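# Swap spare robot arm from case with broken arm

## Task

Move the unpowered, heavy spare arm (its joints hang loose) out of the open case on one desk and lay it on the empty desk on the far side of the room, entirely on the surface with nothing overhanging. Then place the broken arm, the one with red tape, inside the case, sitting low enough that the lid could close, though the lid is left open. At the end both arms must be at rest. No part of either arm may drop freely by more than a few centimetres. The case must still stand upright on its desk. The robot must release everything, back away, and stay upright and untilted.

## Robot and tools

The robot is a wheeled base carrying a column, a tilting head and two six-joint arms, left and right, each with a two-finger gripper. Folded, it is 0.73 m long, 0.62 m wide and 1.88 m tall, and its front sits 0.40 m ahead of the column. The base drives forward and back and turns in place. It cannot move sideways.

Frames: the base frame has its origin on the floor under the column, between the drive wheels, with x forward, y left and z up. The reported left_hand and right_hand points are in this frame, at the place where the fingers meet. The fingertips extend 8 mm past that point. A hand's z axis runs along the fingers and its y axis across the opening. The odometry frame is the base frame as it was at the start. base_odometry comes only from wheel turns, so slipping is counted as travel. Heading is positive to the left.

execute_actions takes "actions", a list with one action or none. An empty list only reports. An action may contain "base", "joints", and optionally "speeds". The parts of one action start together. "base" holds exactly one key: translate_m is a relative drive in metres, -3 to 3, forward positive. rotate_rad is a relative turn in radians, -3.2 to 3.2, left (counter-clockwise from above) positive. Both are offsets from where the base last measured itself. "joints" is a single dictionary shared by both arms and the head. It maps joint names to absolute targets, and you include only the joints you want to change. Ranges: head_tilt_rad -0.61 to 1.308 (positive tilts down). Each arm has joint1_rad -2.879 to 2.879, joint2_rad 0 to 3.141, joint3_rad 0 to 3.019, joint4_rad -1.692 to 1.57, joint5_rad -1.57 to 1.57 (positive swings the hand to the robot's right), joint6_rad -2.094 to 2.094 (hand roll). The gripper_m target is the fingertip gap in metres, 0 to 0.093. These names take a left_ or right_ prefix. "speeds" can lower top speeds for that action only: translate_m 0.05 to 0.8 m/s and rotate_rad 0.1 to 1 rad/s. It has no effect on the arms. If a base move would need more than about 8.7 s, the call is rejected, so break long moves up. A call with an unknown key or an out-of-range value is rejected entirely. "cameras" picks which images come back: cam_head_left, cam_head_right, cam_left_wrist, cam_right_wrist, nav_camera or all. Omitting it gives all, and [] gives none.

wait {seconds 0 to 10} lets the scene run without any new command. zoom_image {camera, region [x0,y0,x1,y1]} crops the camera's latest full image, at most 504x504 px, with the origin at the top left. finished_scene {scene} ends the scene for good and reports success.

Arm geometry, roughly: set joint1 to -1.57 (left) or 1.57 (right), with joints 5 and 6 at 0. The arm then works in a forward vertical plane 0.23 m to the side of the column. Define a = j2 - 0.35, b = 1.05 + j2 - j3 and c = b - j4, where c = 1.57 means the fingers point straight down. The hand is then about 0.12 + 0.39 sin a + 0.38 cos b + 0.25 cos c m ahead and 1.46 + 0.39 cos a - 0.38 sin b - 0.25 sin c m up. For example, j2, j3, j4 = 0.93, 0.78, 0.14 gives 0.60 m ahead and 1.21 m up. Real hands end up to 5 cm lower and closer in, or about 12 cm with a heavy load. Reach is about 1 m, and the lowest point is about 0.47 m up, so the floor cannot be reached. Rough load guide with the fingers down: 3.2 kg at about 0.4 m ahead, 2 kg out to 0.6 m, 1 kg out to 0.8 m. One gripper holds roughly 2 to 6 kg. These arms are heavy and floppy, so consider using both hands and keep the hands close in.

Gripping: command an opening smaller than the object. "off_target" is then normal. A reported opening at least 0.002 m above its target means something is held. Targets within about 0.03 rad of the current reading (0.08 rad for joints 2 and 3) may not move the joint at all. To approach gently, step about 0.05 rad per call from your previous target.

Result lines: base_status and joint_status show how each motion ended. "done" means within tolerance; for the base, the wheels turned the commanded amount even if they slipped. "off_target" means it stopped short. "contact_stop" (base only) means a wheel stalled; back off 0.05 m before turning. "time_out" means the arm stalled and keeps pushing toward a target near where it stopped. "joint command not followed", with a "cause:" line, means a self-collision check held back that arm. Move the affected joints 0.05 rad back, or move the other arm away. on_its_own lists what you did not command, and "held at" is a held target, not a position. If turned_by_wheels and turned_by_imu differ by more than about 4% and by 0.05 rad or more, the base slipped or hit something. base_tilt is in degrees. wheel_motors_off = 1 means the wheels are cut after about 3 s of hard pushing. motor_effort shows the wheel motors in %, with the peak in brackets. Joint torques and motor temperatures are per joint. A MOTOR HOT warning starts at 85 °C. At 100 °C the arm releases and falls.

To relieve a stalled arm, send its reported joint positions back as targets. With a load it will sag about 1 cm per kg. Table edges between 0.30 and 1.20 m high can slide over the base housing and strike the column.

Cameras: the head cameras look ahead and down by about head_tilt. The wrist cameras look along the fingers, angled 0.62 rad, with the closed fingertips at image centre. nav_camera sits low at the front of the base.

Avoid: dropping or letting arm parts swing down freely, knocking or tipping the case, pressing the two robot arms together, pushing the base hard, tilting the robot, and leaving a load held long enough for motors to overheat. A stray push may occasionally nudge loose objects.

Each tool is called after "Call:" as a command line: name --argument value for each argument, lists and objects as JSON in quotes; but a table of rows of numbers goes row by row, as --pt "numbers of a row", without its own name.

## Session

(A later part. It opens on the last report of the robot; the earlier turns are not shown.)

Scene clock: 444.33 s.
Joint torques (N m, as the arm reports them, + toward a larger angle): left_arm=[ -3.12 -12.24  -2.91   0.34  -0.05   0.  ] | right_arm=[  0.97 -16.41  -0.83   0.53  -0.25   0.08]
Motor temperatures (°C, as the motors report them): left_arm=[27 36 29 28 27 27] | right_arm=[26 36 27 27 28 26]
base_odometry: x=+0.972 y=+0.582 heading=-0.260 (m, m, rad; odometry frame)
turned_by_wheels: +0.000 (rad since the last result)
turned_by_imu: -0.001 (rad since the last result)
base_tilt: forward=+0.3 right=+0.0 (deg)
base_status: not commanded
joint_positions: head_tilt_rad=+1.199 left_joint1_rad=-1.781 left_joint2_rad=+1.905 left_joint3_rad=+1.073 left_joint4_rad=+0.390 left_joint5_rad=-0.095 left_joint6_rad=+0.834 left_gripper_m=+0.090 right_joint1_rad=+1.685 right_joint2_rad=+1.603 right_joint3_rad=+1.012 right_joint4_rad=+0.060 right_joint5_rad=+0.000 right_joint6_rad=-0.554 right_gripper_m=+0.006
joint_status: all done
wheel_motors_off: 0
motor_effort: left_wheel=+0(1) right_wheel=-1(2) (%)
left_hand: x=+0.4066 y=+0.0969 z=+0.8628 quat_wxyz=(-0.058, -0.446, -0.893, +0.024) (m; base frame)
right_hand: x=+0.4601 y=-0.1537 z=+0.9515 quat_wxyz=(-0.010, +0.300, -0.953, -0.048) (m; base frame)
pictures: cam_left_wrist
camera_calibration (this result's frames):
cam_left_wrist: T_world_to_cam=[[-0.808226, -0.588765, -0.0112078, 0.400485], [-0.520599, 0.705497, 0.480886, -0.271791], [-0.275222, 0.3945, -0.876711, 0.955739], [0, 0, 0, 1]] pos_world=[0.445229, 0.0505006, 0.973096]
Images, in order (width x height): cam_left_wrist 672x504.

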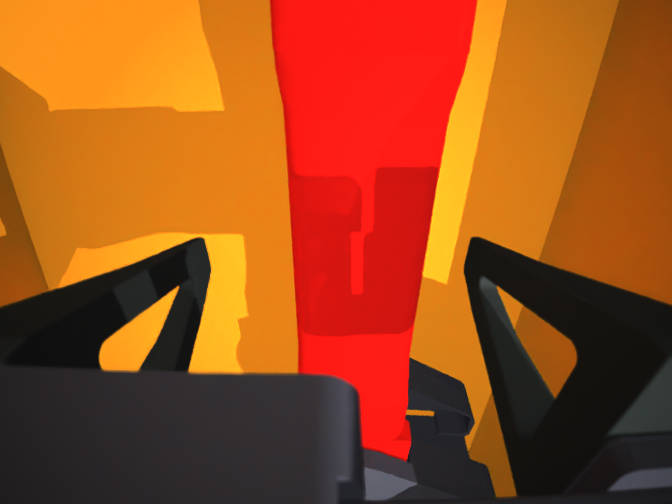

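Call:
execute_actions --actions '[{"joints": {"left_joint2_rad": 1.994, "left_joint3_rad": 1.131}}]' --cameras '["cam_left_wrist"]'

Scene clock: 446.53 s.
Joint torques (N m, as the arm reports them, + toward a larger angle): left_arm=[ -3.33 -12.56  -2.73   0.27  -0.05   0.01] | right_arm=[  1.04 -16.13  -0.95   0.54  -0.24   0.08]
Motor temperatures (°C, as the motors report them): left_arm=[27 36 29 28 27 27] | right_arm=[26 36 26 27 28 26]
base_odometry: x=+0.972 y=+0.582 heading=-0.260 (m, m, rad; odometry frame)
turned_by_wheels: +0.000 (rad since the last result)
turned_by_imu: -0.001 (rad since the last result)
base_tilt: forward=+0.3 right=+0.0 (deg)
base_status: not commanded
joint_positions: head_tilt_rad=+1.199 left_joint1_rad=-1.781 left_joint2_rad=+1.985 left_joint3_rad=+1.136 left_joint4_rad=+0.390 left_joint5_rad=-0.095 left_joint6_rad=+0.834 left_gripper_m=+0.090 right_joint1_rad=+1.685 right_joint2_rad=+1.603 right_joint3_rad=+1.012 right_joint4_rad=+0.060 right_joint5_rad=+0.000 right_joint6_rad=-0.554 right_gripper_m=+0.006
joint_status: all done
wheel_motors_off: 0
motor_effort: left_wheel=+0(1) right_wheel=+0(1) (%)
left_hand: x=+0.3958 y=+0.0927 z=+0.8342 quat_wxyz=(-0.050, -0.448, -0.892, +0.027) (m; base frame)
right_hand: x=+0.4601 y=-0.1537 z=+0.9515 quat_wxyz=(-0.010, +0.300, -0.953, -0.048) (m; base frame)
pictures: cam_left_wrist
camera_calibration (this result's frames):
cam_left_wrist: T_world_to_cam=[[-0.81001, -0.586416, 0.000489932, 0.37972], [-0.510949, 0.706178, 0.490148, -0.272326], [-0.287776, 0.396774, -0.871639, 0.929798], [0, 0, 0, 1]] pos_world=[0.436006, 0.0460649, 0.943743]
Images, in order (width x height): cam_left_wrist 672x504.

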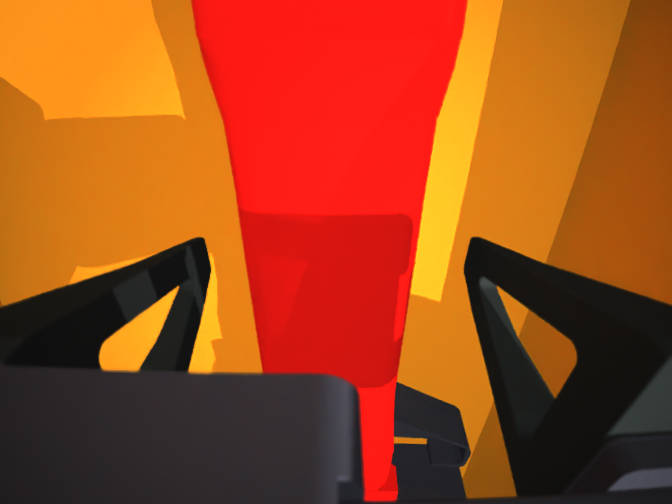

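Call:
execute_actions --actions '[{"joints": {"left_joint2_rad": 2.06, "left_joint3_rad": 1.211}}]' --cameras '["cam_left_wrist"]'

Scene clock: 447.97 s.
Joint torques (N m, as the arm reports them, + toward a larger angle): left_arm=[ -3.43 -11.9   -2.4    0.25  -0.06   0.  ] | right_arm=[  1.12 -16.17  -0.76   0.53  -0.24   0.08]
Motor temperatures (°C, as the motors report them): left_arm=[27 36 29 28 27 27] | right_arm=[26 36 26 27 28 26]
base_odometry: x=+0.972 y=+0.582 heading=-0.260 (m, m, rad; odometry frame)
turned_by_wheels: +0.000 (rad since the last result)
turned_by_imu: +0.000 (rad since the last result)
base_tilt: forward=+0.3 right=+0.0 (deg)
base_status: not commanded
joint_positions: head_tilt_rad=+1.199 left_joint1_rad=-1.781 left_joint2_rad=+2.045 left_joint3_rad=+1.215 left_joint4_rad=+0.390 left_joint5_rad=-0.095 left_joint6_rad=+0.834 left_gripper_m=+0.090 right_joint1_rad=+1.685 right_joint2_rad=+1.603 right_joint3_rad=+1.012 right_joint4_rad=+0.060 right_joint5_rad=+0.000 right_joint6_rad=-0.554 right_gripper_m=+0.006
joint_status: all done
wheel_motors_off: 0
motor_effort: left_wheel=+0(0) right_wheel=+1(0) (%)
left_hand: x=+0.4043 y=+0.0873 z=+0.8096 quat_wxyz=(-0.059, -0.446, -0.893, +0.024) (m; base frame)
right_hand: x=+0.4601 y=-0.1537 z=+0.9515 quat_wxyz=(-0.010, +0.300, -0.953, -0.048) (m; base frame)
pictures: cam_left_wrist
camera_calibration (this result's frames):
cam_left_wrist: T_world_to_cam=[[-0.807956, -0.589102, -0.0128763, 0.39369], [-0.521965, 0.705396, 0.479551, -0.238971], [-0.273422, 0.394177, -0.877419, 0.912112], [0, 0, 0, 1]] pos_world=[0.442741, 0.0409592, 0.919973]
Images, in order (width x height): cam_left_wrist 672x504.

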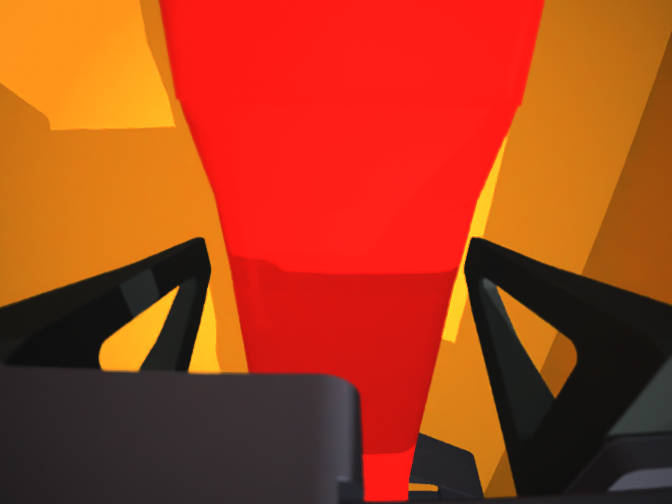

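Call:
execute_actions --actions '[{"joints": {"left_joint2_rad": 2.092, "left_joint3_rad": 1.245}}]' --cameras '["cam_left_wrist"]'

Scene clock: 449.37 s.
Joint torques (N m, as the arm reports them, + toward a larger angle): left_arm=[ -3.43 -11.95  -2.17   0.27  -0.04   0.  ] | right_arm=[  0.74 -15.3   -0.81   0.53  -0.24   0.08]
Motor temperatures (°C, as the motors report them): left_arm=[27 36 29 28 27 27] | right_arm=[26 36 26 27 28 26]
base_odometry: x=+0.972 y=+0.582 heading=-0.260 (m, m, rad; odometry frame)
turned_by_wheels: +0.000 (rad since the last result)
turned_by_imu: +0.000 (rad since the last result)
base_tilt: forward=+0.3 right=-0.1 (deg)
base_status: not commanded
joint_positions: head_tilt_rad=+1.199 left_joint1_rad=-1.781 left_joint2_rad=+2.072 left_joint3_rad=+1.246 left_joint4_rad=+0.390 left_joint5_rad=-0.095 left_joint6_rad=+0.834 left_gripper_m=+0.090 right_joint1_rad=+1.685 right_joint2_rad=+1.603 right_joint3_rad=+1.012 right_joint4_rad=+0.060 right_joint5_rad=+0.000 right_joint6_rad=-0.554 right_gripper_m=+0.006
joint_status: all done
wheel_motors_off: 0
motor_effort: left_wheel=+0(0) right_wheel=+2(0) (%)
left_hand: x=+0.4049 y=+0.0853 z=+0.7992 quat_wxyz=(-0.060, -0.446, -0.893, +0.023) (m; base frame)
right_hand: x=+0.4601 y=-0.1537 z=+0.9515 quat_wxyz=(-0.010, +0.300, -0.953, -0.048) (m; base frame)
pictures: cam_left_wrist
camera_calibration (this result's frames):
cam_left_wrist: T_world_to_cam=[[-0.807543, -0.589608, -0.0153777, 0.394673], [-0.524009, 0.705243, 0.477543, -0.229846], [-0.270718, 0.393694, -0.878474, 0.903648], [0, 0, 0, 1]] pos_world=[0.442908, 0.0390379, 0.909662]
Images, in order (width x height): cam_left_wrist 672x504.

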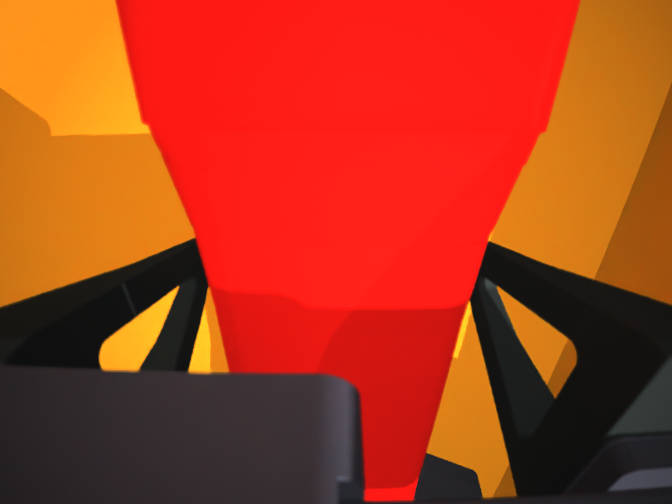

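Call:
execute_actions --actions '[{"joints": {"left_joint2_rad": 2.035, "left_joint3_rad": 1.211, "left_gripper_m": 0.066}}]' --cameras '["cam_left_wrist"]'

Scene clock: 452.10 s.
Joint torques (N m, as the arm reports them, + toward a larger angle): left_arm=[ -3.46 -14.65  -3.08   0.23  -0.05   0.  ] | right_arm=[  0.97 -16.11  -0.8    0.53  -0.24   0.08]
Motor temperatures (°C, as the motors report them): left_arm=[27 36 29 28 27 27] | right_arm=[26 36 26 27 28 26]
base_odometry: x=+0.972 y=+0.582 heading=-0.260 (m, m, rad; odometry frame)
turned_by_wheels: +0.000 (rad since the last result)
turned_by_imu: -0.001 (rad since the last result)
base_tilt: forward=+0.3 right=-0.1 (deg)
base_status: not commanded
joint_positions: head_tilt_rad=+1.199 left_joint1_rad=-1.781 left_joint2_rad=+2.057 left_joint3_rad=+1.221 left_joint4_rad=+0.390 left_joint5_rad=-0.095 left_joint6_rad=+0.834 left_gripper_m=+0.066 right_joint1_rad=+1.685 right_joint2_rad=+1.603 right_joint3_rad=+1.012 right_joint4_rad=+0.060 right_joint5_rad=+0.000 right_joint6_rad=-0.554 right_gripper_m=+0.006
joint_status: all done
wheel_motors_off: 0
motor_effort: left_wheel=-1(1) right_wheel=-1(0) (%)
left_hand: x=+0.3995 y=+0.0870 z=+0.8057 quat_wxyz=(-0.056, -0.447, -0.893, +0.025) (m; base frame)
right_hand: x=+0.4601 y=-0.1537 z=+0.9515 quat_wxyz=(-0.010, +0.300, -0.953, -0.048) (m; base frame)
pictures: cam_left_wrist
camera_calibration (this result's frames):
cam_left_wrist: T_world_to_cam=[[-0.808755, -0.588092, -0.00786888, 0.385814], [-0.517856, 0.705696, 0.483548, -0.244316], [-0.278818, 0.395147, -0.875283, 0.907749], [0, 0, 0, 1]] pos_world=[0.438605, 0.0406132, 0.915711]
Images, in order (width x height): cam_left_wrist 672x504.

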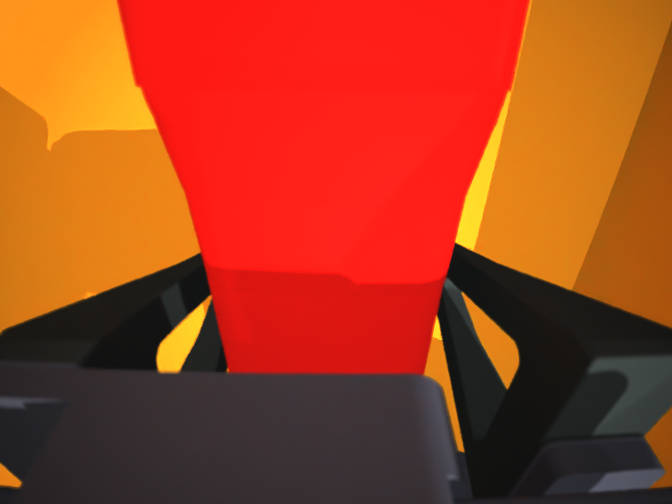

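Call:
execute_actions --actions '[{"joints": {"left_gripper_m": 0.0}}]' --cameras '["cam_left_wrist", "cam_right_wrist"]'

Scene clock: 453.53 s.
Joint torques (N m, as the arm reports them, + toward a larger angle): left_arm=[ -3.81 -14.9   -3.09   0.23   0.01  -0.02] | right_arm=[  0.51 -16.17  -0.77   0.52  -0.24   0.07]
Motor temperatures (°C, as the motors report them): left_arm=[27 36 29 28 27 27] | right_arm=[26 36 26 27 28 26]
base_odometry: x=+0.972 y=+0.582 heading=-0.260 (m, m, rad; odometry frame)
turned_by_wheels: +0.000 (rad since the last result)
turned_by_imu: +0.000 (rad since the last result)
base_tilt: forward=+0.3 right=-0.1 (deg)
base_status: not commanded
joint_positions: head_tilt_rad=+1.199 left_joint1_rad=-1.779 left_joint2_rad=+2.057 left_joint3_rad=+1.222 left_joint4_rad=+0.391 left_joint5_rad=-0.097 left_joint6_rad=+0.836 left_gripper_m=+0.054 right_joint1_rad=+1.685 right_joint2_rad=+1.603 right_joint3_rad=+1.012 right_joint4_rad=+0.060 right_joint5_rad=+0.000 right_joint6_rad=-0.554 right_gripper_m=+0.006
joint_status: left_gripper_m off_target (ended at +0.054, target +0.000)
wheel_motors_off: 0
motor_effort: left_wheel=-1(1) right_wheel=-1(0) (%)
left_hand: x=+0.4013 y=+0.0884 z=+0.8055 quat_wxyz=(-0.056, -0.447, -0.892, +0.023) (m; base frame)
right_hand: x=+0.4601 y=-0.1537 z=+0.9515 quat_wxyz=(-0.010, +0.300, -0.953, -0.048) (m; base frame)
pictures: cam_left_wrist, cam_right_wrist
camera_calibration (this result's frames):
cam_left_wrist: T_world_to_cam=[[-0.808946, -0.587748, -0.0126058, 0.391882], [-0.519216, 0.704237, 0.484216, -0.24416], [-0.275719, 0.39825, -0.874858, 0.905743], [0, 0, 0, 1]] pos_world=[0.439971, 0.0415621, 0.915562]
cam_right_wrist: T_world_to_cam=[[0.551548, -0.828985, -0.0926173, -0.293111], [-0.67704, -0.509759, 0.530814, -0.263973], [-0.48725, -0.230064, -0.842412, 1.11669], [0, 0, 0, 1]] pos_world=[0.52705, -0.120638, 1.05368]
Images, in order (width x height): cam_left_wrist 672x504, cam_right_wrist 672x504.

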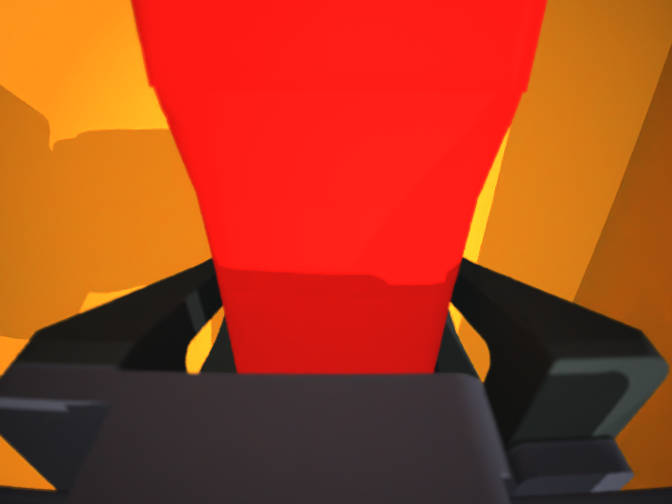

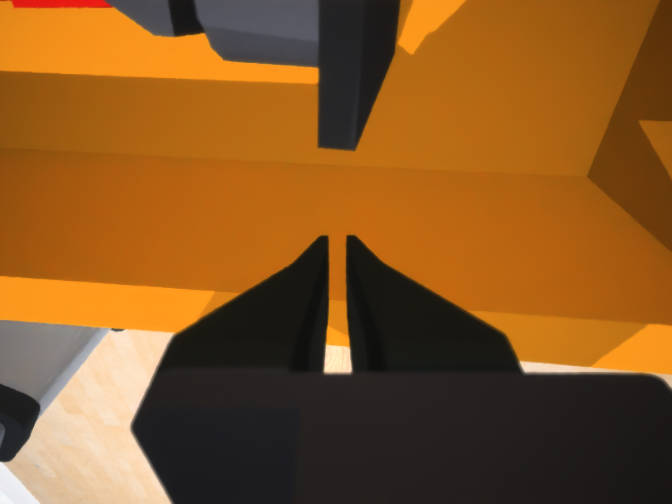

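Call:
execute_actions --actions '[{"joints": {"left_joint1_rad": -1.795, "left_joint2_rad": 1.935, "left_joint3_rad": 1.172}}]' --cameras '["cam_right_wrist"]'

Scene clock: 454.97 s.
Joint torques (N m, as the arm reports them, + toward a larger angle): left_arm=[ -5.19 -22.65  -6.28   0.22   0.01  -0.03] | right_arm=[  1.   -16.39  -0.79   0.52  -0.24   0.08]
Motor temperatures (°C, as the motors report them): left_arm=[27 36 29 28 27 27] | right_arm=[26 36 26 27 28 26]
base_odometry: x=+0.972 y=+0.582 heading=-0.260 (m, m, rad; odometry frame)
turned_by_wheels: +0.000 (rad since the last result)
turned_by_imu: +0.000 (rad since the last result)
base_tilt: forward=+0.3 right=-0.1 (deg)
base_status: not commanded
joint_positions: head_tilt_rad=+1.199 left_joint1_rad=-1.780 left_joint2_rad=+2.053 left_joint3_rad=+1.221 left_joint4_rad=+0.391 left_joint5_rad=-0.097 left_joint6_rad=+0.836 left_gripper_m=+0.054 right_joint1_rad=+1.685 right_joint2_rad=+1.603 right_joint3_rad=+1.012 right_joint4_rad=+0.060 right_joint5_rad=+0.000 right_joint6_rad=-0.554 right_gripper_m=+0.006
joint_status: all done
wheel_motors_off: 0
motor_effort: left_wheel=-1(1) right_wheel=+1(1) (%)
left_hand: x=+0.4031 y=+0.0881 z=+0.8068 quat_wxyz=(-0.058, -0.447, -0.892, +0.023) (m; base frame)
right_hand: x=+0.4601 y=-0.1537 z=+0.9515 quat_wxyz=(-0.010, +0.300, -0.953, -0.048) (m; base frame)
pictures: cam_right_wrist
camera_calibration (this result's frames):
cam_right_wrist: T_world_to_cam=[[0.551548, -0.828985, -0.0926173, -0.293111], [-0.67704, -0.509759, 0.530814, -0.263973], [-0.48725, -0.230064, -0.842412, 1.11669], [0, 0, 0, 1]] pos_world=[0.52705, -0.120638, 1.05368]
Images, in order (width x height): cam_right_wrist 672x504.

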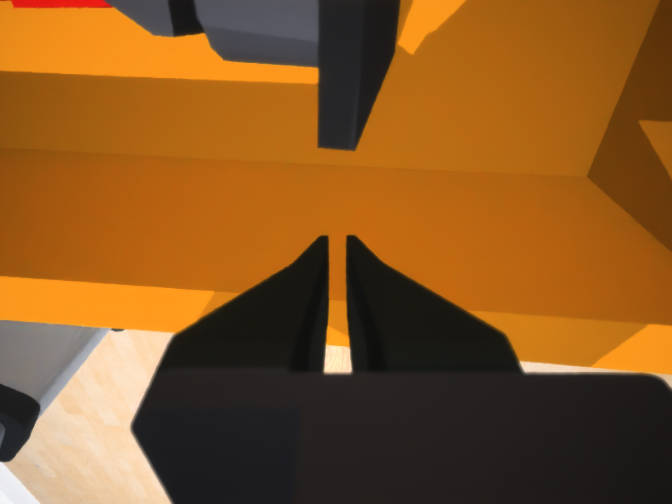

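Call:
execute_actions --actions '[{"joints": {"left_joint1_rad": -1.797, "left_joint2_rad": 1.9, "left_joint3_rad": 1.148}}]' --cameras '["cam_right_wrist"]'

Scene clock: 460.90 s.
Joint torques (N m, as the arm reports them, + toward a larger angle): left_arm=[ -5.71 -24.73  -8.18   0.28   0.03   0.04] | right_arm=[  1.01 -16.08  -0.79   0.53  -0.24   0.08]
Motor temperatures (°C, as the motors report them): left_arm=[27 37 30 28 27 27] | right_arm=[26 36 26 27 28 26]
base_odometry: x=+0.972 y=+0.582 heading=-0.260 (m, m, rad; odometry frame)
turned_by_wheels: +0.000 (rad since the last result)
turned_by_imu: -0.001 (rad since the last result)
base_tilt: forward=+0.3 right=-0.1 (deg)
base_status: not commanded
joint_positions: head_tilt_rad=+1.199 left_joint1_rad=-1.777 left_joint2_rad=+2.048 left_joint3_rad=+1.220 left_joint4_rad=+0.391 left_joint5_rad=-0.097 left_joint6_rad=+0.830 left_gripper_m=+0.054 right_joint1_rad=+1.685 right_joint2_rad=+1.603 right_joint3_rad=+1.012 right_joint4_rad=+0.060 right_joint5_rad=+0.000 right_joint6_rad=-0.554 right_gripper_m=+0.006
joint_status: left_joint2_rad time_out (moved -0.004 of -0.153); the others done
wheel_motors_off: 0
on_its_own: left_joint2_rad reads +2.048 and still pushes toward +1.900 since a time_out
motor_effort: left_wheel=-1(1) right_wheel=-1(3) (%)
left_hand: x=+0.4053 y=+0.0898 z=+0.8080 quat_wxyz=(-0.058, -0.444, -0.894, +0.021) (m; base frame)
right_hand: x=+0.4601 y=-0.1537 z=+0.9515 quat_wxyz=(-0.010, +0.300, -0.953, -0.048) (m; base frame)
pictures: cam_right_wrist
camera_calibration (this result's frames):
cam_right_wrist: T_world_to_cam=[[0.551548, -0.828985, -0.0926173, -0.293111], [-0.67704, -0.509759, 0.530814, -0.263973], [-0.48725, -0.230064, -0.842412, 1.11669], [0, 0, 0, 1]] pos_world=[0.52705, -0.120638, 1.05368]
Images, in order (width x height): cam_right_wrist 672x504.

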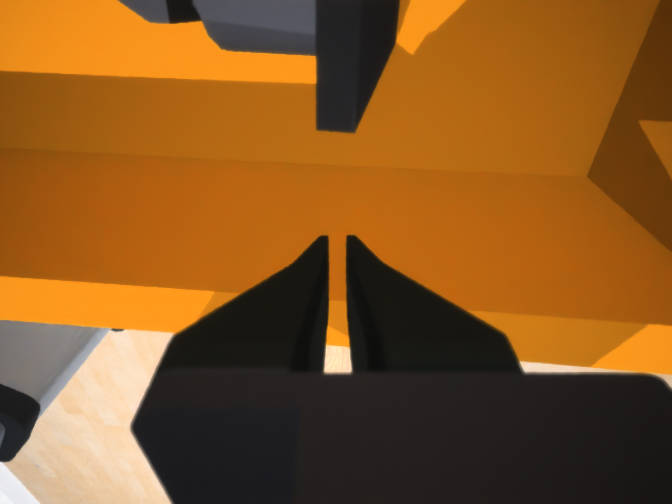

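Call:
execute_actions --actions '[{"joints": {"left_joint1_rad": -1.795, "left_joint2_rad": 1.868, "left_joint3_rad": 1.12, "left_joint4_rad": 0.42, "left_joint5_rad": -0.06}}]' --cameras '["cam_right_wrist", "cam_head_left"]'

Scene clock: 464.93 s.
Joint torques (N m, as the arm reports them, + toward a larger angle): left_arm=[ -6.18 -25.09  -7.68   1.11   0.46   0.12] | right_arm=[  1.02 -16.05  -0.79   0.52  -0.24   0.08]
Motor temperatures (°C, as the motors report them): left_arm=[27 38 30 28 27 27] | right_arm=[26 36 26 27 28 26]
base_odometry: x=+0.972 y=+0.582 heading=-0.260 (m, m, rad; odometry frame)
turned_by_wheels: +0.000 (rad since the last result)
turned_by_imu: -0.001 (rad since the last result)
base_tilt: forward=+0.3 right=-0.1 (deg)
base_status: not commanded
joint_positions: head_tilt_rad=+1.199 left_joint1_rad=-1.768 left_joint2_rad=+2.019 left_joint3_rad=+1.186 left_joint4_rad=+0.401 left_joint5_rad=-0.072 left_joint6_rad=+0.824 left_gripper_m=+0.054 right_joint1_rad=+1.685 right_joint2_rad=+1.603 right_joint3_rad=+1.012 right_joint4_rad=+0.060 right_joint5_rad=+0.000 right_joint6_rad=-0.554 right_gripper_m=+0.006
joint_status: left_joint2_rad time_out (moved -0.030 of -0.180); the others done
wheel_motors_off: 0
on_its_own: left_joint2_rad reads +2.019 and still pushes toward +1.868 since a time_out
motor_effort: left_wheel=-1(1) right_wheel=-1(1) (%)
left_hand: x=+0.4072 y=+0.0940 z=+0.8191 quat_wxyz=(-0.064, -0.439, -0.896, +0.029) (m; base frame)
right_hand: x=+0.4601 y=-0.1537 z=+0.9515 quat_wxyz=(-0.010, +0.300, -0.953, -0.048) (m; base frame)
pictures: cam_head_left, cam_right_wrist
camera_calibration (this result's frames):
cam_head_left: T_world_to_cam=[[0.0366605, -0.99896, -0.0271159, 0.0933101], [-0.899368, -0.0211524, -0.43668, 0.716811], [0.435652, 0.0403961, -0.899208, 1.28851], [0, 0, 0, 1]] pos_world=[0.0799129, 0.0563244, 1.47419]
cam_right_wrist: T_world_to_cam=[[0.551548, -0.828985, -0.0926173, -0.293111], [-0.67704, -0.509759, 0.530814, -0.263973], [-0.48725, -0.230064, -0.842412, 1.11669], [0, 0, 0, 1]] pos_world=[0.52705, -0.120638, 1.05368]
Images, in order (width x height): cam_head_left 672x504, cam_right_wrist 672x504.

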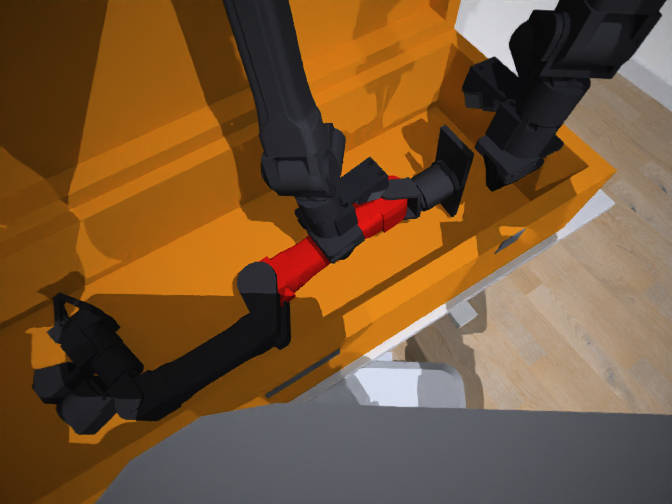

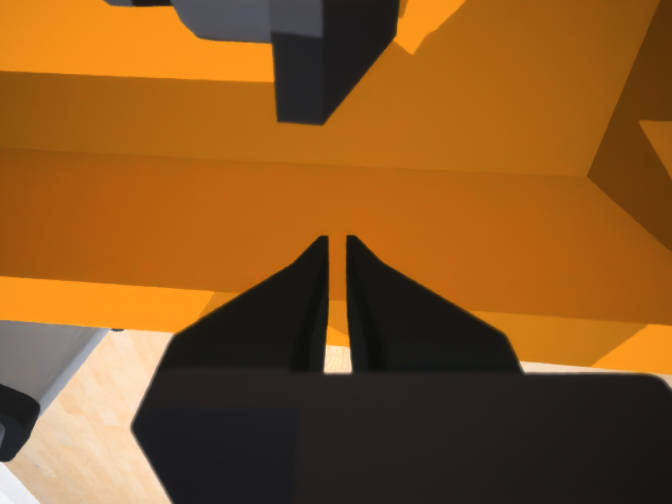

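Call:
execute_actions --actions '[{"joints": {"right_joint1_rad": 1.722, "right_joint3_rad": 1.063, "right_joint6_rad": -0.53}}]' --cameras '["cam_right_wrist"]'

Scene clock: 470.63 s.
Joint torques (N m, as the arm reports them, + toward a larger angle): left_arm=[ -6.24 -25.02  -7.63   1.02   0.41   0.17] | right_arm=[  1.68 -16.89  -0.42   0.64  -0.33   0.08]
Motor temperatures (°C, as the motors report them): left_arm=[27 39 30 28 27 27] | right_arm=[26 36 26 27 28 26]
base_odometry: x=+0.972 y=+0.582 heading=-0.260 (m, m, rad; odometry frame)
turned_by_wheels: +0.000 (rad since the last result)
turned_by_imu: -0.001 (rad since the last result)
base_tilt: forward=+0.2 right=-0.1 (deg)
base_status: not commanded
joint_positions: head_tilt_rad=+1.199 left_joint1_rad=-1.765 left_joint2_rad=+2.016 left_joint3_rad=+1.186 left_joint4_rad=+0.403 left_joint5_rad=-0.070 left_joint6_rad=+0.818 left_gripper_m=+0.054 right_joint1_rad=+1.716 right_joint2_rad=+1.603 right_joint3_rad=+1.063 right_joint4_rad=+0.060 right_joint5_rad=+0.002 right_joint6_rad=-0.544 right_gripper_m=+0.006
joint_status: all done
wheel_motors_off: 0
on_its_own: left_joint2_rad reads +2.016 and still pushes toward +1.868 since a time_out
motor_effort: left_wheel=-1(1) right_wheel=+1(0) (%)
left_hand: x=+0.4093 y=+0.0958 z=+0.8195 quat_wxyz=(-0.066, -0.436, -0.897, +0.027) (m; base frame)
right_hand: x=+0.4911 y=-0.1320 z=+0.9532 quat_wxyz=(-0.038, +0.302, -0.951, -0.054) (m; base frame)
pictures: cam_right_wrist
camera_calibration (this result's frames):
cam_right_wrist: T_world_to_cam=[[0.556383, -0.826193, -0.0885604, -0.297949], [-0.70223, -0.524507, 0.481421, -0.175353], [-0.444197, -0.205665, -0.872004, 1.14849], [0, 0, 0, 1]] pos_world=[0.552792, -0.101934, 1.05952]
Images, in order (width x height): cam_right_wrist 672x504.

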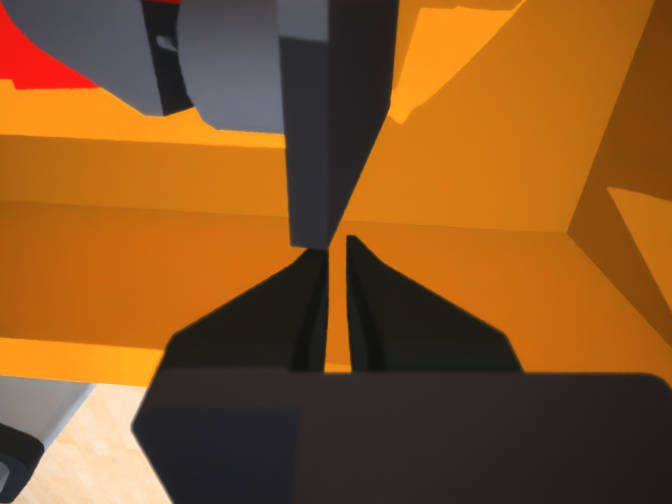

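Call:
execute_actions --actions '[{"joints": {"right_joint1_rad": 1.745, "right_joint3_rad": 1.101, "right_joint6_rad": -0.52}}]' --cameras '["cam_right_wrist"]'

Scene clock: 472.13 s.
Joint torques (N m, as the arm reports them, + toward a larger angle): left_arm=[ -6.97 -24.29  -7.52   0.92   0.38   0.37] | right_arm=[  2.86 -16.84   1.52   0.69  -0.45   0.09]
Motor temperatures (°C, as the motors report them): left_arm=[27 39 31 28 27 27] | right_arm=[26 36 26 27 28 26]
base_odometry: x=+0.972 y=+0.582 heading=-0.260 (m, m, rad; odometry frame)
turned_by_wheels: +0.000 (rad since the last result)
turned_by_imu: +0.000 (rad since the last result)
base_tilt: forward=+0.3 right=-0.1 (deg)
base_status: not commanded
joint_positions: head_tilt_rad=+1.199 left_joint1_rad=-1.756 left_joint2_rad=+2.009 left_joint3_rad=+1.186 left_joint4_rad=+0.405 left_joint5_rad=-0.070 left_joint6_rad=+0.801 left_gripper_m=+0.054 right_joint1_rad=+1.731 right_joint2_rad=+1.603 right_joint3_rad=+1.084 right_joint4_rad=+0.060 right_joint5_rad=+0.005 right_joint6_rad=-0.535 right_gripper_m=+0.006
joint_status: all done
wheel_motors_off: 0
on_its_own: left_joint2_rad reads +2.009 and still pushes toward +1.868 since a time_out
motor_effort: left_wheel=-1(1) right_wheel=-1(2) (%)
left_hand: x=+0.4147 y=+0.1020 z=+0.8206 quat_wxyz=(-0.068, -0.426, -0.902, +0.023) (m; base frame)
right_hand: x=+0.5036 y=-0.1222 z=+0.9547 quat_wxyz=(-0.049, +0.299, -0.951, -0.057) (m; base frame)
pictures: cam_right_wrist
camera_calibration (this result's frames):
cam_right_wrist: T_world_to_cam=[[0.553887, -0.827977, -0.0875377, -0.296552], [-0.714183, -0.526524, 0.461211, -0.137082], [-0.427963, -0.192941, -0.882962, 1.16116], [0, 0, 0, 1]] pos_world=[0.56329, -0.0936788, 1.06253]
Images, in order (width x height): cam_right_wrist 672x504.

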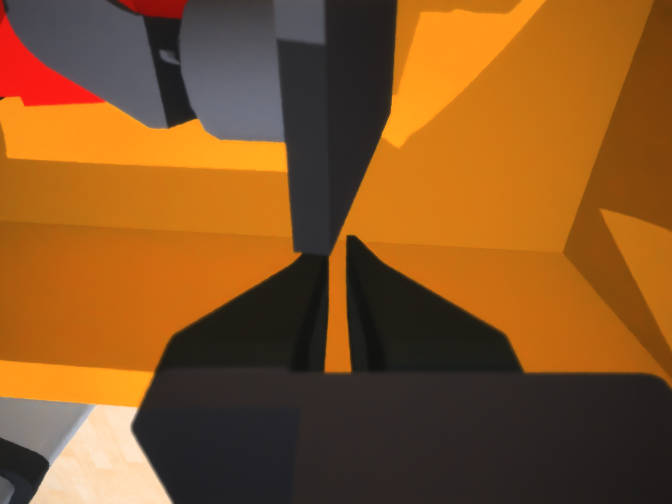

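Call:
execute_actions --actions '[{"joints": {"right_joint1_rad": 1.765, "right_joint3_rad": 1.135, "right_joint6_rad": -0.52}}]' --cameras '["cam_right_wrist", "cam_head_left"]'

Scene clock: 474.40 s.
Joint torques (N m, as the arm reports them, + toward a larger angle): left_arm=[ -7.77 -23.7   -7.39   0.89   0.38   0.59] | right_arm=[  3.82 -17.19   3.07   0.69  -0.54   0.09]
Motor temperatures (°C, as the motors report them): left_arm=[27 40 31 28 27 27] | right_arm=[26 36 26 27 28 26]
base_odometry: x=+0.972 y=+0.582 heading=-0.260 (m, m, rad; odometry frame)
turned_by_wheels: +0.000 (rad since the last result)
turned_by_imu: -0.001 (rad since the last result)
base_tilt: forward=+0.3 right=+0.0 (deg)
base_status: not commanded
joint_positions: head_tilt_rad=+1.199 left_joint1_rad=-1.746 left_joint2_rad=+2.001 left_joint3_rad=+1.186 left_joint4_rad=+0.408 left_joint5_rad=-0.070 left_joint6_rad=+0.782 left_gripper_m=+0.054 right_joint1_rad=+1.745 right_joint2_rad=+1.603 right_joint3_rad=+1.106 right_joint4_rad=+0.060 right_joint5_rad=+0.007 right_joint6_rad=-0.535 right_gripper_m=+0.006
joint_status: all done
wheel_motors_off: 0
on_its_own: left_joint1_rad reads -1.746 and still pushes toward -1.795 since a time_out
motor_effort: left_wheel=-1(1) right_wheel=+2(1) (%)
left_hand: x=+0.4214 y=+0.1093 z=+0.8221 quat_wxyz=(-0.071, -0.414, -0.907, +0.017) (m; base frame)
right_hand: x=+0.5164 y=-0.1124 z=+0.9565 quat_wxyz=(-0.061, +0.302, -0.950, -0.059) (m; base frame)
pictures: cam_head_left, cam_right_wrist
camera_calibration (this result's frames):
cam_head_left: T_world_to_cam=[[0.0366605, -0.99896, -0.0271159, 0.0933101], [-0.899368, -0.0211524, -0.43668, 0.716812], [0.435652, 0.0403961, -0.899208, 1.28851], [0, 0, 0, 1]] pos_world=[0.0799129, 0.0563244, 1.47419]
cam_right_wrist: T_world_to_cam=[[0.558849, -0.824878, -0.0852287, -0.299805], [-0.721926, -0.534506, 0.43946, -0.0996783], [-0.408056, -0.184063, -0.89421, 1.17169], [0, 0, 0, 1]] pos_world=[0.573701, -0.0849158, 1.06599]
Images, in order (width x height): cam_head_left 672x504, cam_right_wrist 672x504.

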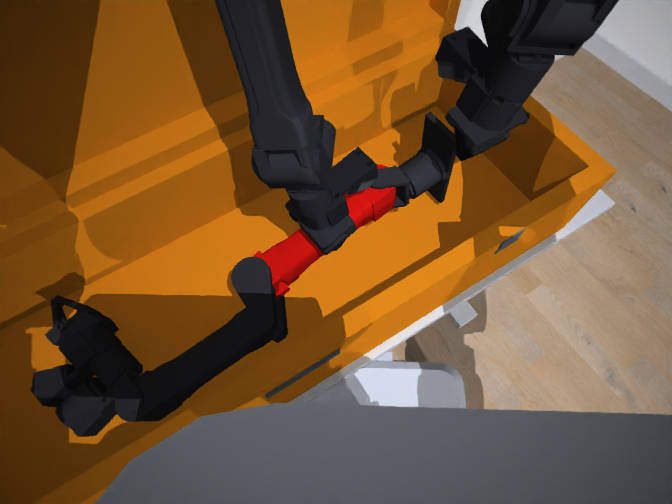

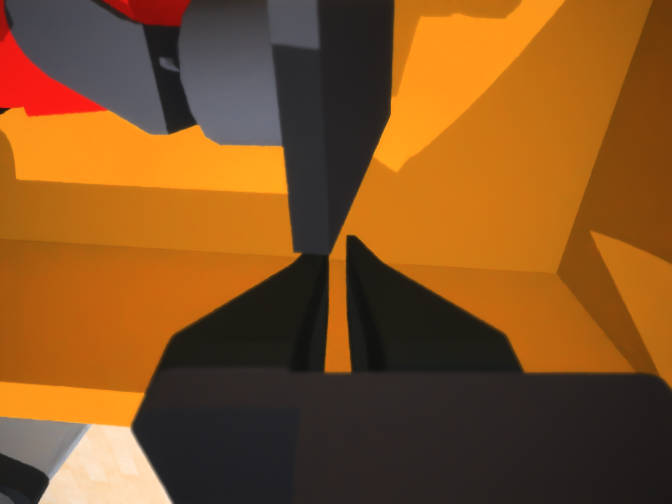

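Call:
execute_actions --actions '[{"joints": {"left_joint1_rad": -1.77, "left_joint2_rad": 1.935, "left_joint3_rad": 1.18, "left_joint4_rad": 0.405, "left_joint5_rad": -0.08, "left_joint6_rad": 0.795, "right_joint1_rad": 1.75, "right_joint3_rad": 1.112}}]' --cameras '["cam_right_wrist"]'

Scene clock: 478.13 s.
Joint torques (N m, as the arm reports them, + toward a larger angle): left_arm=[ -5.39 -20.59  -5.06   0.29   0.18   0.28] | right_arm=[  2.48 -17.81   0.92   0.73  -0.37   0.09]
Motor temperatures (°C, as the motors report them): left_arm=[27 40 31 28 27 28] | right_arm=[26 36 27 27 28 26]
base_odometry: x=+0.972 y=+0.582 heading=-0.260 (m, m, rad; odometry frame)
turned_by_wheels: +0.000 (rad since the last result)
turned_by_imu: -0.001 (rad since the last result)
base_tilt: forward=+0.3 right=-0.1 (deg)
base_status: not commanded
joint_positions: head_tilt_rad=+1.199 left_joint1_rad=-1.745 left_joint2_rad=+2.025 left_joint3_rad=+1.218 left_joint4_rad=+0.407 left_joint5_rad=-0.085 left_joint6_rad=+0.777 left_gripper_m=+0.054 right_joint1_rad=+1.745 right_joint2_rad=+1.603 right_joint3_rad=+1.105 right_joint4_rad=+0.060 right_joint5_rad=+0.002 right_joint6_rad=-0.535 right_gripper_m=+0.006
joint_status: all done
wheel_motors_off: 0
motor_effort: left_wheel=-2(2) right_wheel=+0(1) (%)
left_hand: x=+0.4255 y=+0.1105 z=+0.8122 quat_wxyz=(-0.072, -0.411, -0.909, +0.009) (m; base frame)
right_hand: x=+0.5159 y=-0.1116 z=+0.9566 quat_wxyz=(-0.061, +0.302, -0.949, -0.062) (m; base frame)
pictures: cam_right_wrist
camera_calibration (this result's frames):
cam_right_wrist: T_world_to_cam=[[0.559195, -0.824188, -0.0895302, -0.294871], [-0.721164, -0.536857, 0.437844, -0.0988258], [-0.408931, -0.180274, -0.894582, 1.17291], [0, 0, 0, 1]] pos_world=[0.573261, -0.084638, 1.06614]
Images, in order (width x height): cam_right_wrist 672x504.

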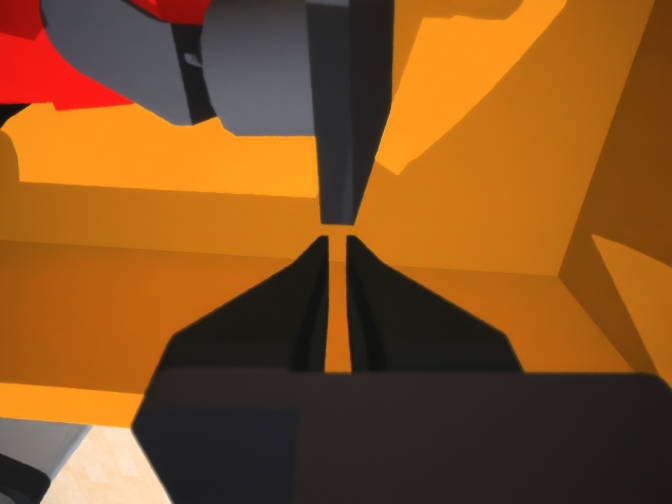

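Call:
execute_actions --actions '[{"joints": {"left_joint1_rad": -1.757, "left_joint2_rad": 1.995, "left_joint3_rad": 1.212, "left_joint5_rad": -0.09, "left_joint6_rad": 0.78, "right_joint1_rad": 1.73, "right_joint2_rad": 1.652, "right_joint3_rad": 1.135}}]' --cameras '["cam_right_wrist"]'

Scene clock: 481.30 s.
Joint torques (N m, as the arm reports them, + toward a larger angle): left_arm=[ -4.5  -17.01  -3.53   0.43  -0.01   0.14] | right_arm=[  1.24 -16.03   0.38   0.79  -0.36   0.08]
Motor temperatures (°C, as the motors report them): left_arm=[27 40 31 28 27 27] | right_arm=[26 36 27 27 28 26]
base_odometry: x=+0.972 y=+0.582 heading=-0.260 (m, m, rad; odometry frame)
turned_by_wheels: +0.000 (rad since the last result)
turned_by_imu: -0.001 (rad since the last result)
base_tilt: forward=+0.3 right=+0.0 (deg)
base_status: not commanded
joint_positions: head_tilt_rad=+1.199 left_joint1_rad=-1.744 left_joint2_rad=+2.036 left_joint3_rad=+1.232 left_joint4_rad=+0.404 left_joint5_rad=-0.089 left_joint6_rad=+0.775 left_gripper_m=+0.054 right_joint1_rad=+1.739 right_joint2_rad=+1.628 right_joint3_rad=+1.134 right_joint4_rad=+0.060 right_joint5_rad=+0.002 right_joint6_rad=-0.534 right_gripper_m=+0.006
joint_status: all done
wheel_motors_off: 0
motor_effort: left_wheel=-1(1) right_wheel=+2(2) (%)
left_hand: x=+0.4260 y=+0.1114 z=+0.8075 quat_wxyz=(-0.071, -0.410, -0.909, +0.007) (m; base frame)
right_hand: x=+0.5216 y=-0.1139 z=+0.9473 quat_wxyz=(-0.063, +0.300, -0.950, -0.059) (m; base frame)
pictures: cam_right_wrist
camera_calibration (this result's frames):
cam_right_wrist: T_world_to_cam=[[0.556207, -0.826867, -0.0832127, -0.305463], [-0.72511, -0.531788, 0.437513, -0.0889097], [-0.406016, -0.18301, -0.895354, 1.16542], [0, 0, 0, 1]] pos_world=[0.57861, -0.086576, 1.05694]
Images, in order (width x height): cam_right_wrist 672x504.

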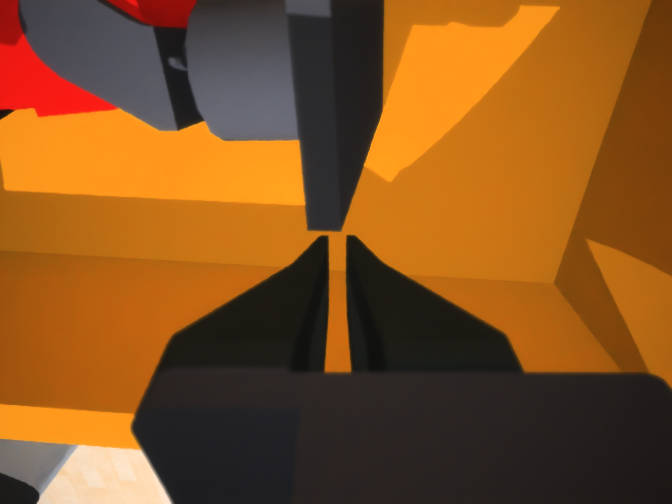

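Call:
execute_actions --actions '[{"joints": {"right_joint1_rad": 1.78, "right_joint2_rad": 1.61, "right_joint3_rad": 1.182}}]' --cameras '["cam_right_wrist", "cam_head_left"]'

Scene clock: 483.47 s.
Joint torques (N m, as the arm reports them, + toward a larger angle): left_arm=[ -4.62 -16.99  -3.68   0.41  -0.07   0.17] | right_arm=[  4.81 -18.66   3.45   0.81  -0.7    0.08]
Motor temperatures (°C, as the motors report them): left_arm=[27 39 31 28 27 27] | right_arm=[26 36 27 27 28 26]
base_odometry: x=+0.972 y=+0.582 heading=-0.260 (m, m, rad; odometry frame)
turned_by_wheels: +0.000 (rad since the last result)
turned_by_imu: -0.001 (rad since the last result)
base_tilt: forward=+0.3 right=-0.1 (deg)
base_status: not commanded
joint_positions: head_tilt_rad=+1.199 left_joint1_rad=-1.741 left_joint2_rad=+2.036 left_joint3_rad=+1.234 left_joint4_rad=+0.404 left_joint5_rad=-0.087 left_joint6_rad=+0.771 left_gripper_m=+0.054 right_joint1_rad=+1.750 right_joint2_rad=+1.628 right_joint3_rad=+1.151 right_joint4_rad=+0.059 right_joint5_rad=+0.011 right_joint6_rad=-0.534 right_gripper_m=+0.006
joint_status: all done
wheel_motors_off: 0
motor_effort: left_wheel=-1(1) right_wheel=+1(1) (%)
left_hand: x=+0.4271 y=+0.1131 z=+0.8071 quat_wxyz=(-0.071, -0.407, -0.911, +0.007) (m; base frame)
right_hand: x=+0.5316 y=-0.1072 z=+0.9489 quat_wxyz=(-0.071, +0.301, -0.949, -0.057) (m; base frame)
pictures: cam_head_left, cam_right_wrist
camera_calibration (this result's frames):
cam_head_left: T_world_to_cam=[[0.0366605, -0.99896, -0.0271159, 0.0933101], [-0.899368, -0.0211524, -0.43668, 0.716812], [0.435652, 0.0403961, -0.899208, 1.28851], [0, 0, 0, 1]] pos_world=[0.0799129, 0.0563244, 1.47419]
cam_right_wrist: T_world_to_cam=[[0.559337, -0.825472, -0.0757439, -0.313998], [-0.73118, -0.534357, 0.424072, -0.0630838], [-0.390534, -0.181817, -0.902455, 1.17077], [0, 0, 0, 1]] pos_world=[0.58673, -0.080041, 1.05953]
Images, in order (width x height): cam_head_left 672x504, cam_right_wrist 672x504.

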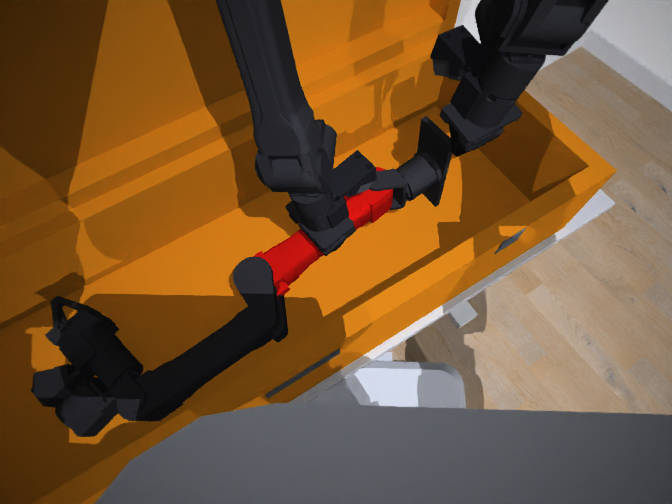

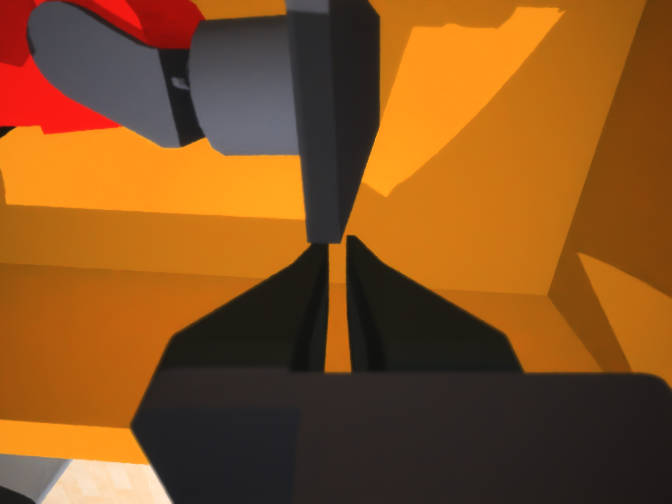

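Call:
execute_actions --actions '[{"joints": {"right_joint1_rad": 1.803, "right_joint2_rad": 1.605, "right_joint3_rad": 1.215, "left_joint1_rad": -1.745, "left_joint3_rad": 1.225, "left_joint6_rad": 0.76}}]' --cameras '["cam_right_wrist", "cam_head_left"]'

Scene clock: 484.83 s.
Joint torques (N m, as the arm reports them, + toward a larger angle): left_arm=[ -4.22 -16.91  -2.85   0.44  -0.29   0.13] | right_arm=[  5.84 -19.24   5.25   0.89  -0.94   0.08]
Motor temperatures (°C, as the motors report them): left_arm=[27 39 30 28 27 27] | right_arm=[26 36 27 27 28 26]
base_odometry: x=+0.972 y=+0.582 heading=-0.260 (m, m, rad; odometry frame)
turned_by_wheels: +0.000 (rad since the last result)
turned_by_imu: +0.000 (rad since the last result)
base_tilt: forward=+0.3 right=-0.1 (deg)
base_status: not commanded
joint_positions: head_tilt_rad=+1.199 left_joint1_rad=-1.732 left_joint2_rad=+2.033 left_joint3_rad=+1.238 left_joint4_rad=+0.404 left_joint5_rad=-0.081 left_joint6_rad=+0.757 left_gripper_m=+0.054 right_joint1_rad=+1.762 right_joint2_rad=+1.628 right_joint3_rad=+1.168 right_joint4_rad=+0.058 right_joint5_rad=+0.017 right_joint6_rad=-0.534 right_gripper_m=+0.006
joint_status: all done
wheel_motors_off: 0
motor_effort: left_wheel=-2(1) right_wheel=+1(4) (%)
left_hand: x=+0.4320 y=+0.1183 z=+0.8068 quat_wxyz=(-0.074, -0.399, -0.914, +0.005) (m; base frame)
right_hand: x=+0.5408 y=-0.0992 z=+0.9509 quat_wxyz=(-0.079, +0.303, -0.948, -0.058) (m; base frame)
pictures: cam_head_left, cam_right_wrist
camera_calibration (this result's frames):
cam_head_left: T_world_to_cam=[[0.0366605, -0.99896, -0.0271159, 0.0933102], [-0.899368, -0.0211524, -0.43668, 0.716811], [0.435652, 0.0403961, -0.899208, 1.28851], [0, 0, 0, 1]] pos_world=[0.0799129, 0.0563244, 1.47419]
cam_right_wrist: T_world_to_cam=[[0.563004, -0.823241, -0.0728009, -0.31693], [-0.735776, -0.5394, 0.409488, -0.0370608], [-0.376376, -0.176978, -0.909406, 1.17703], [0, 0, 0, 1]] pos_world=[0.594172, -0.0725914, 1.0625]
Images, in order (width x height): cam_head_left 672x504, cam_right_wrist 672x504.

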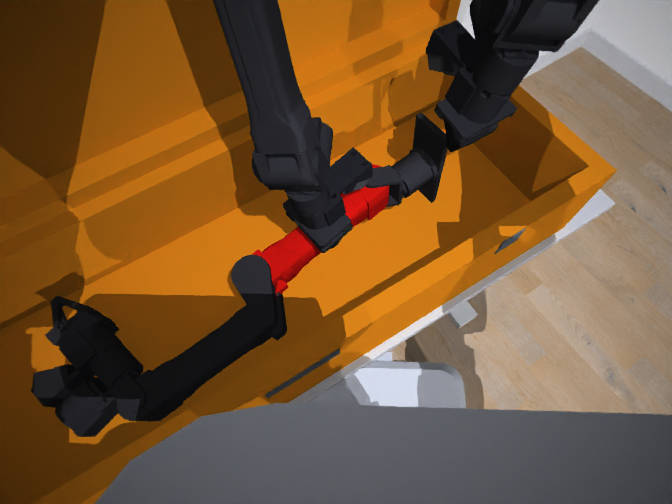

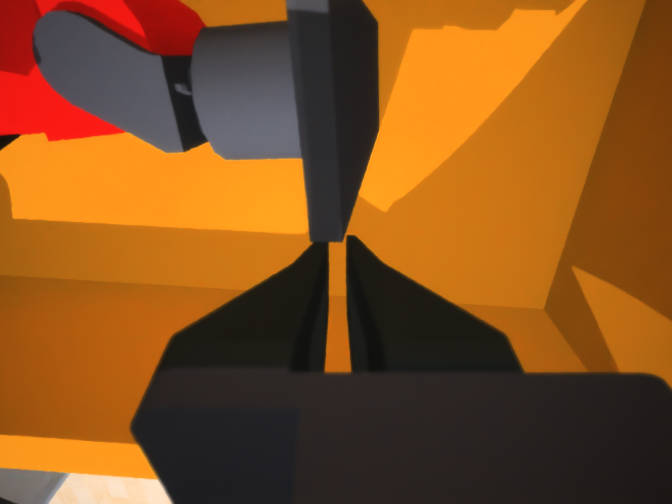

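Call:
zoom_image --camera "cam_head_left" --region '[340, 80, 520, 240]'

Region (340, 80, 520, 240) of cam_head_left's 672x504 image, scaled by 2.800, with more detail than that image has.

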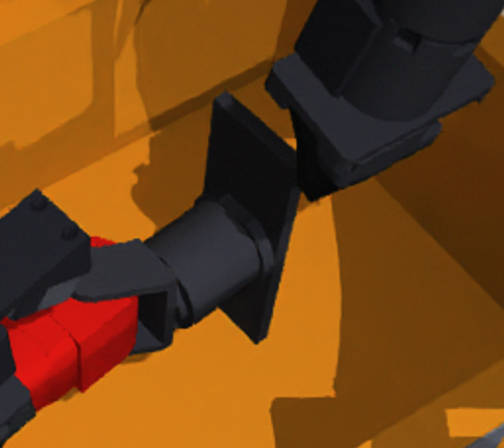

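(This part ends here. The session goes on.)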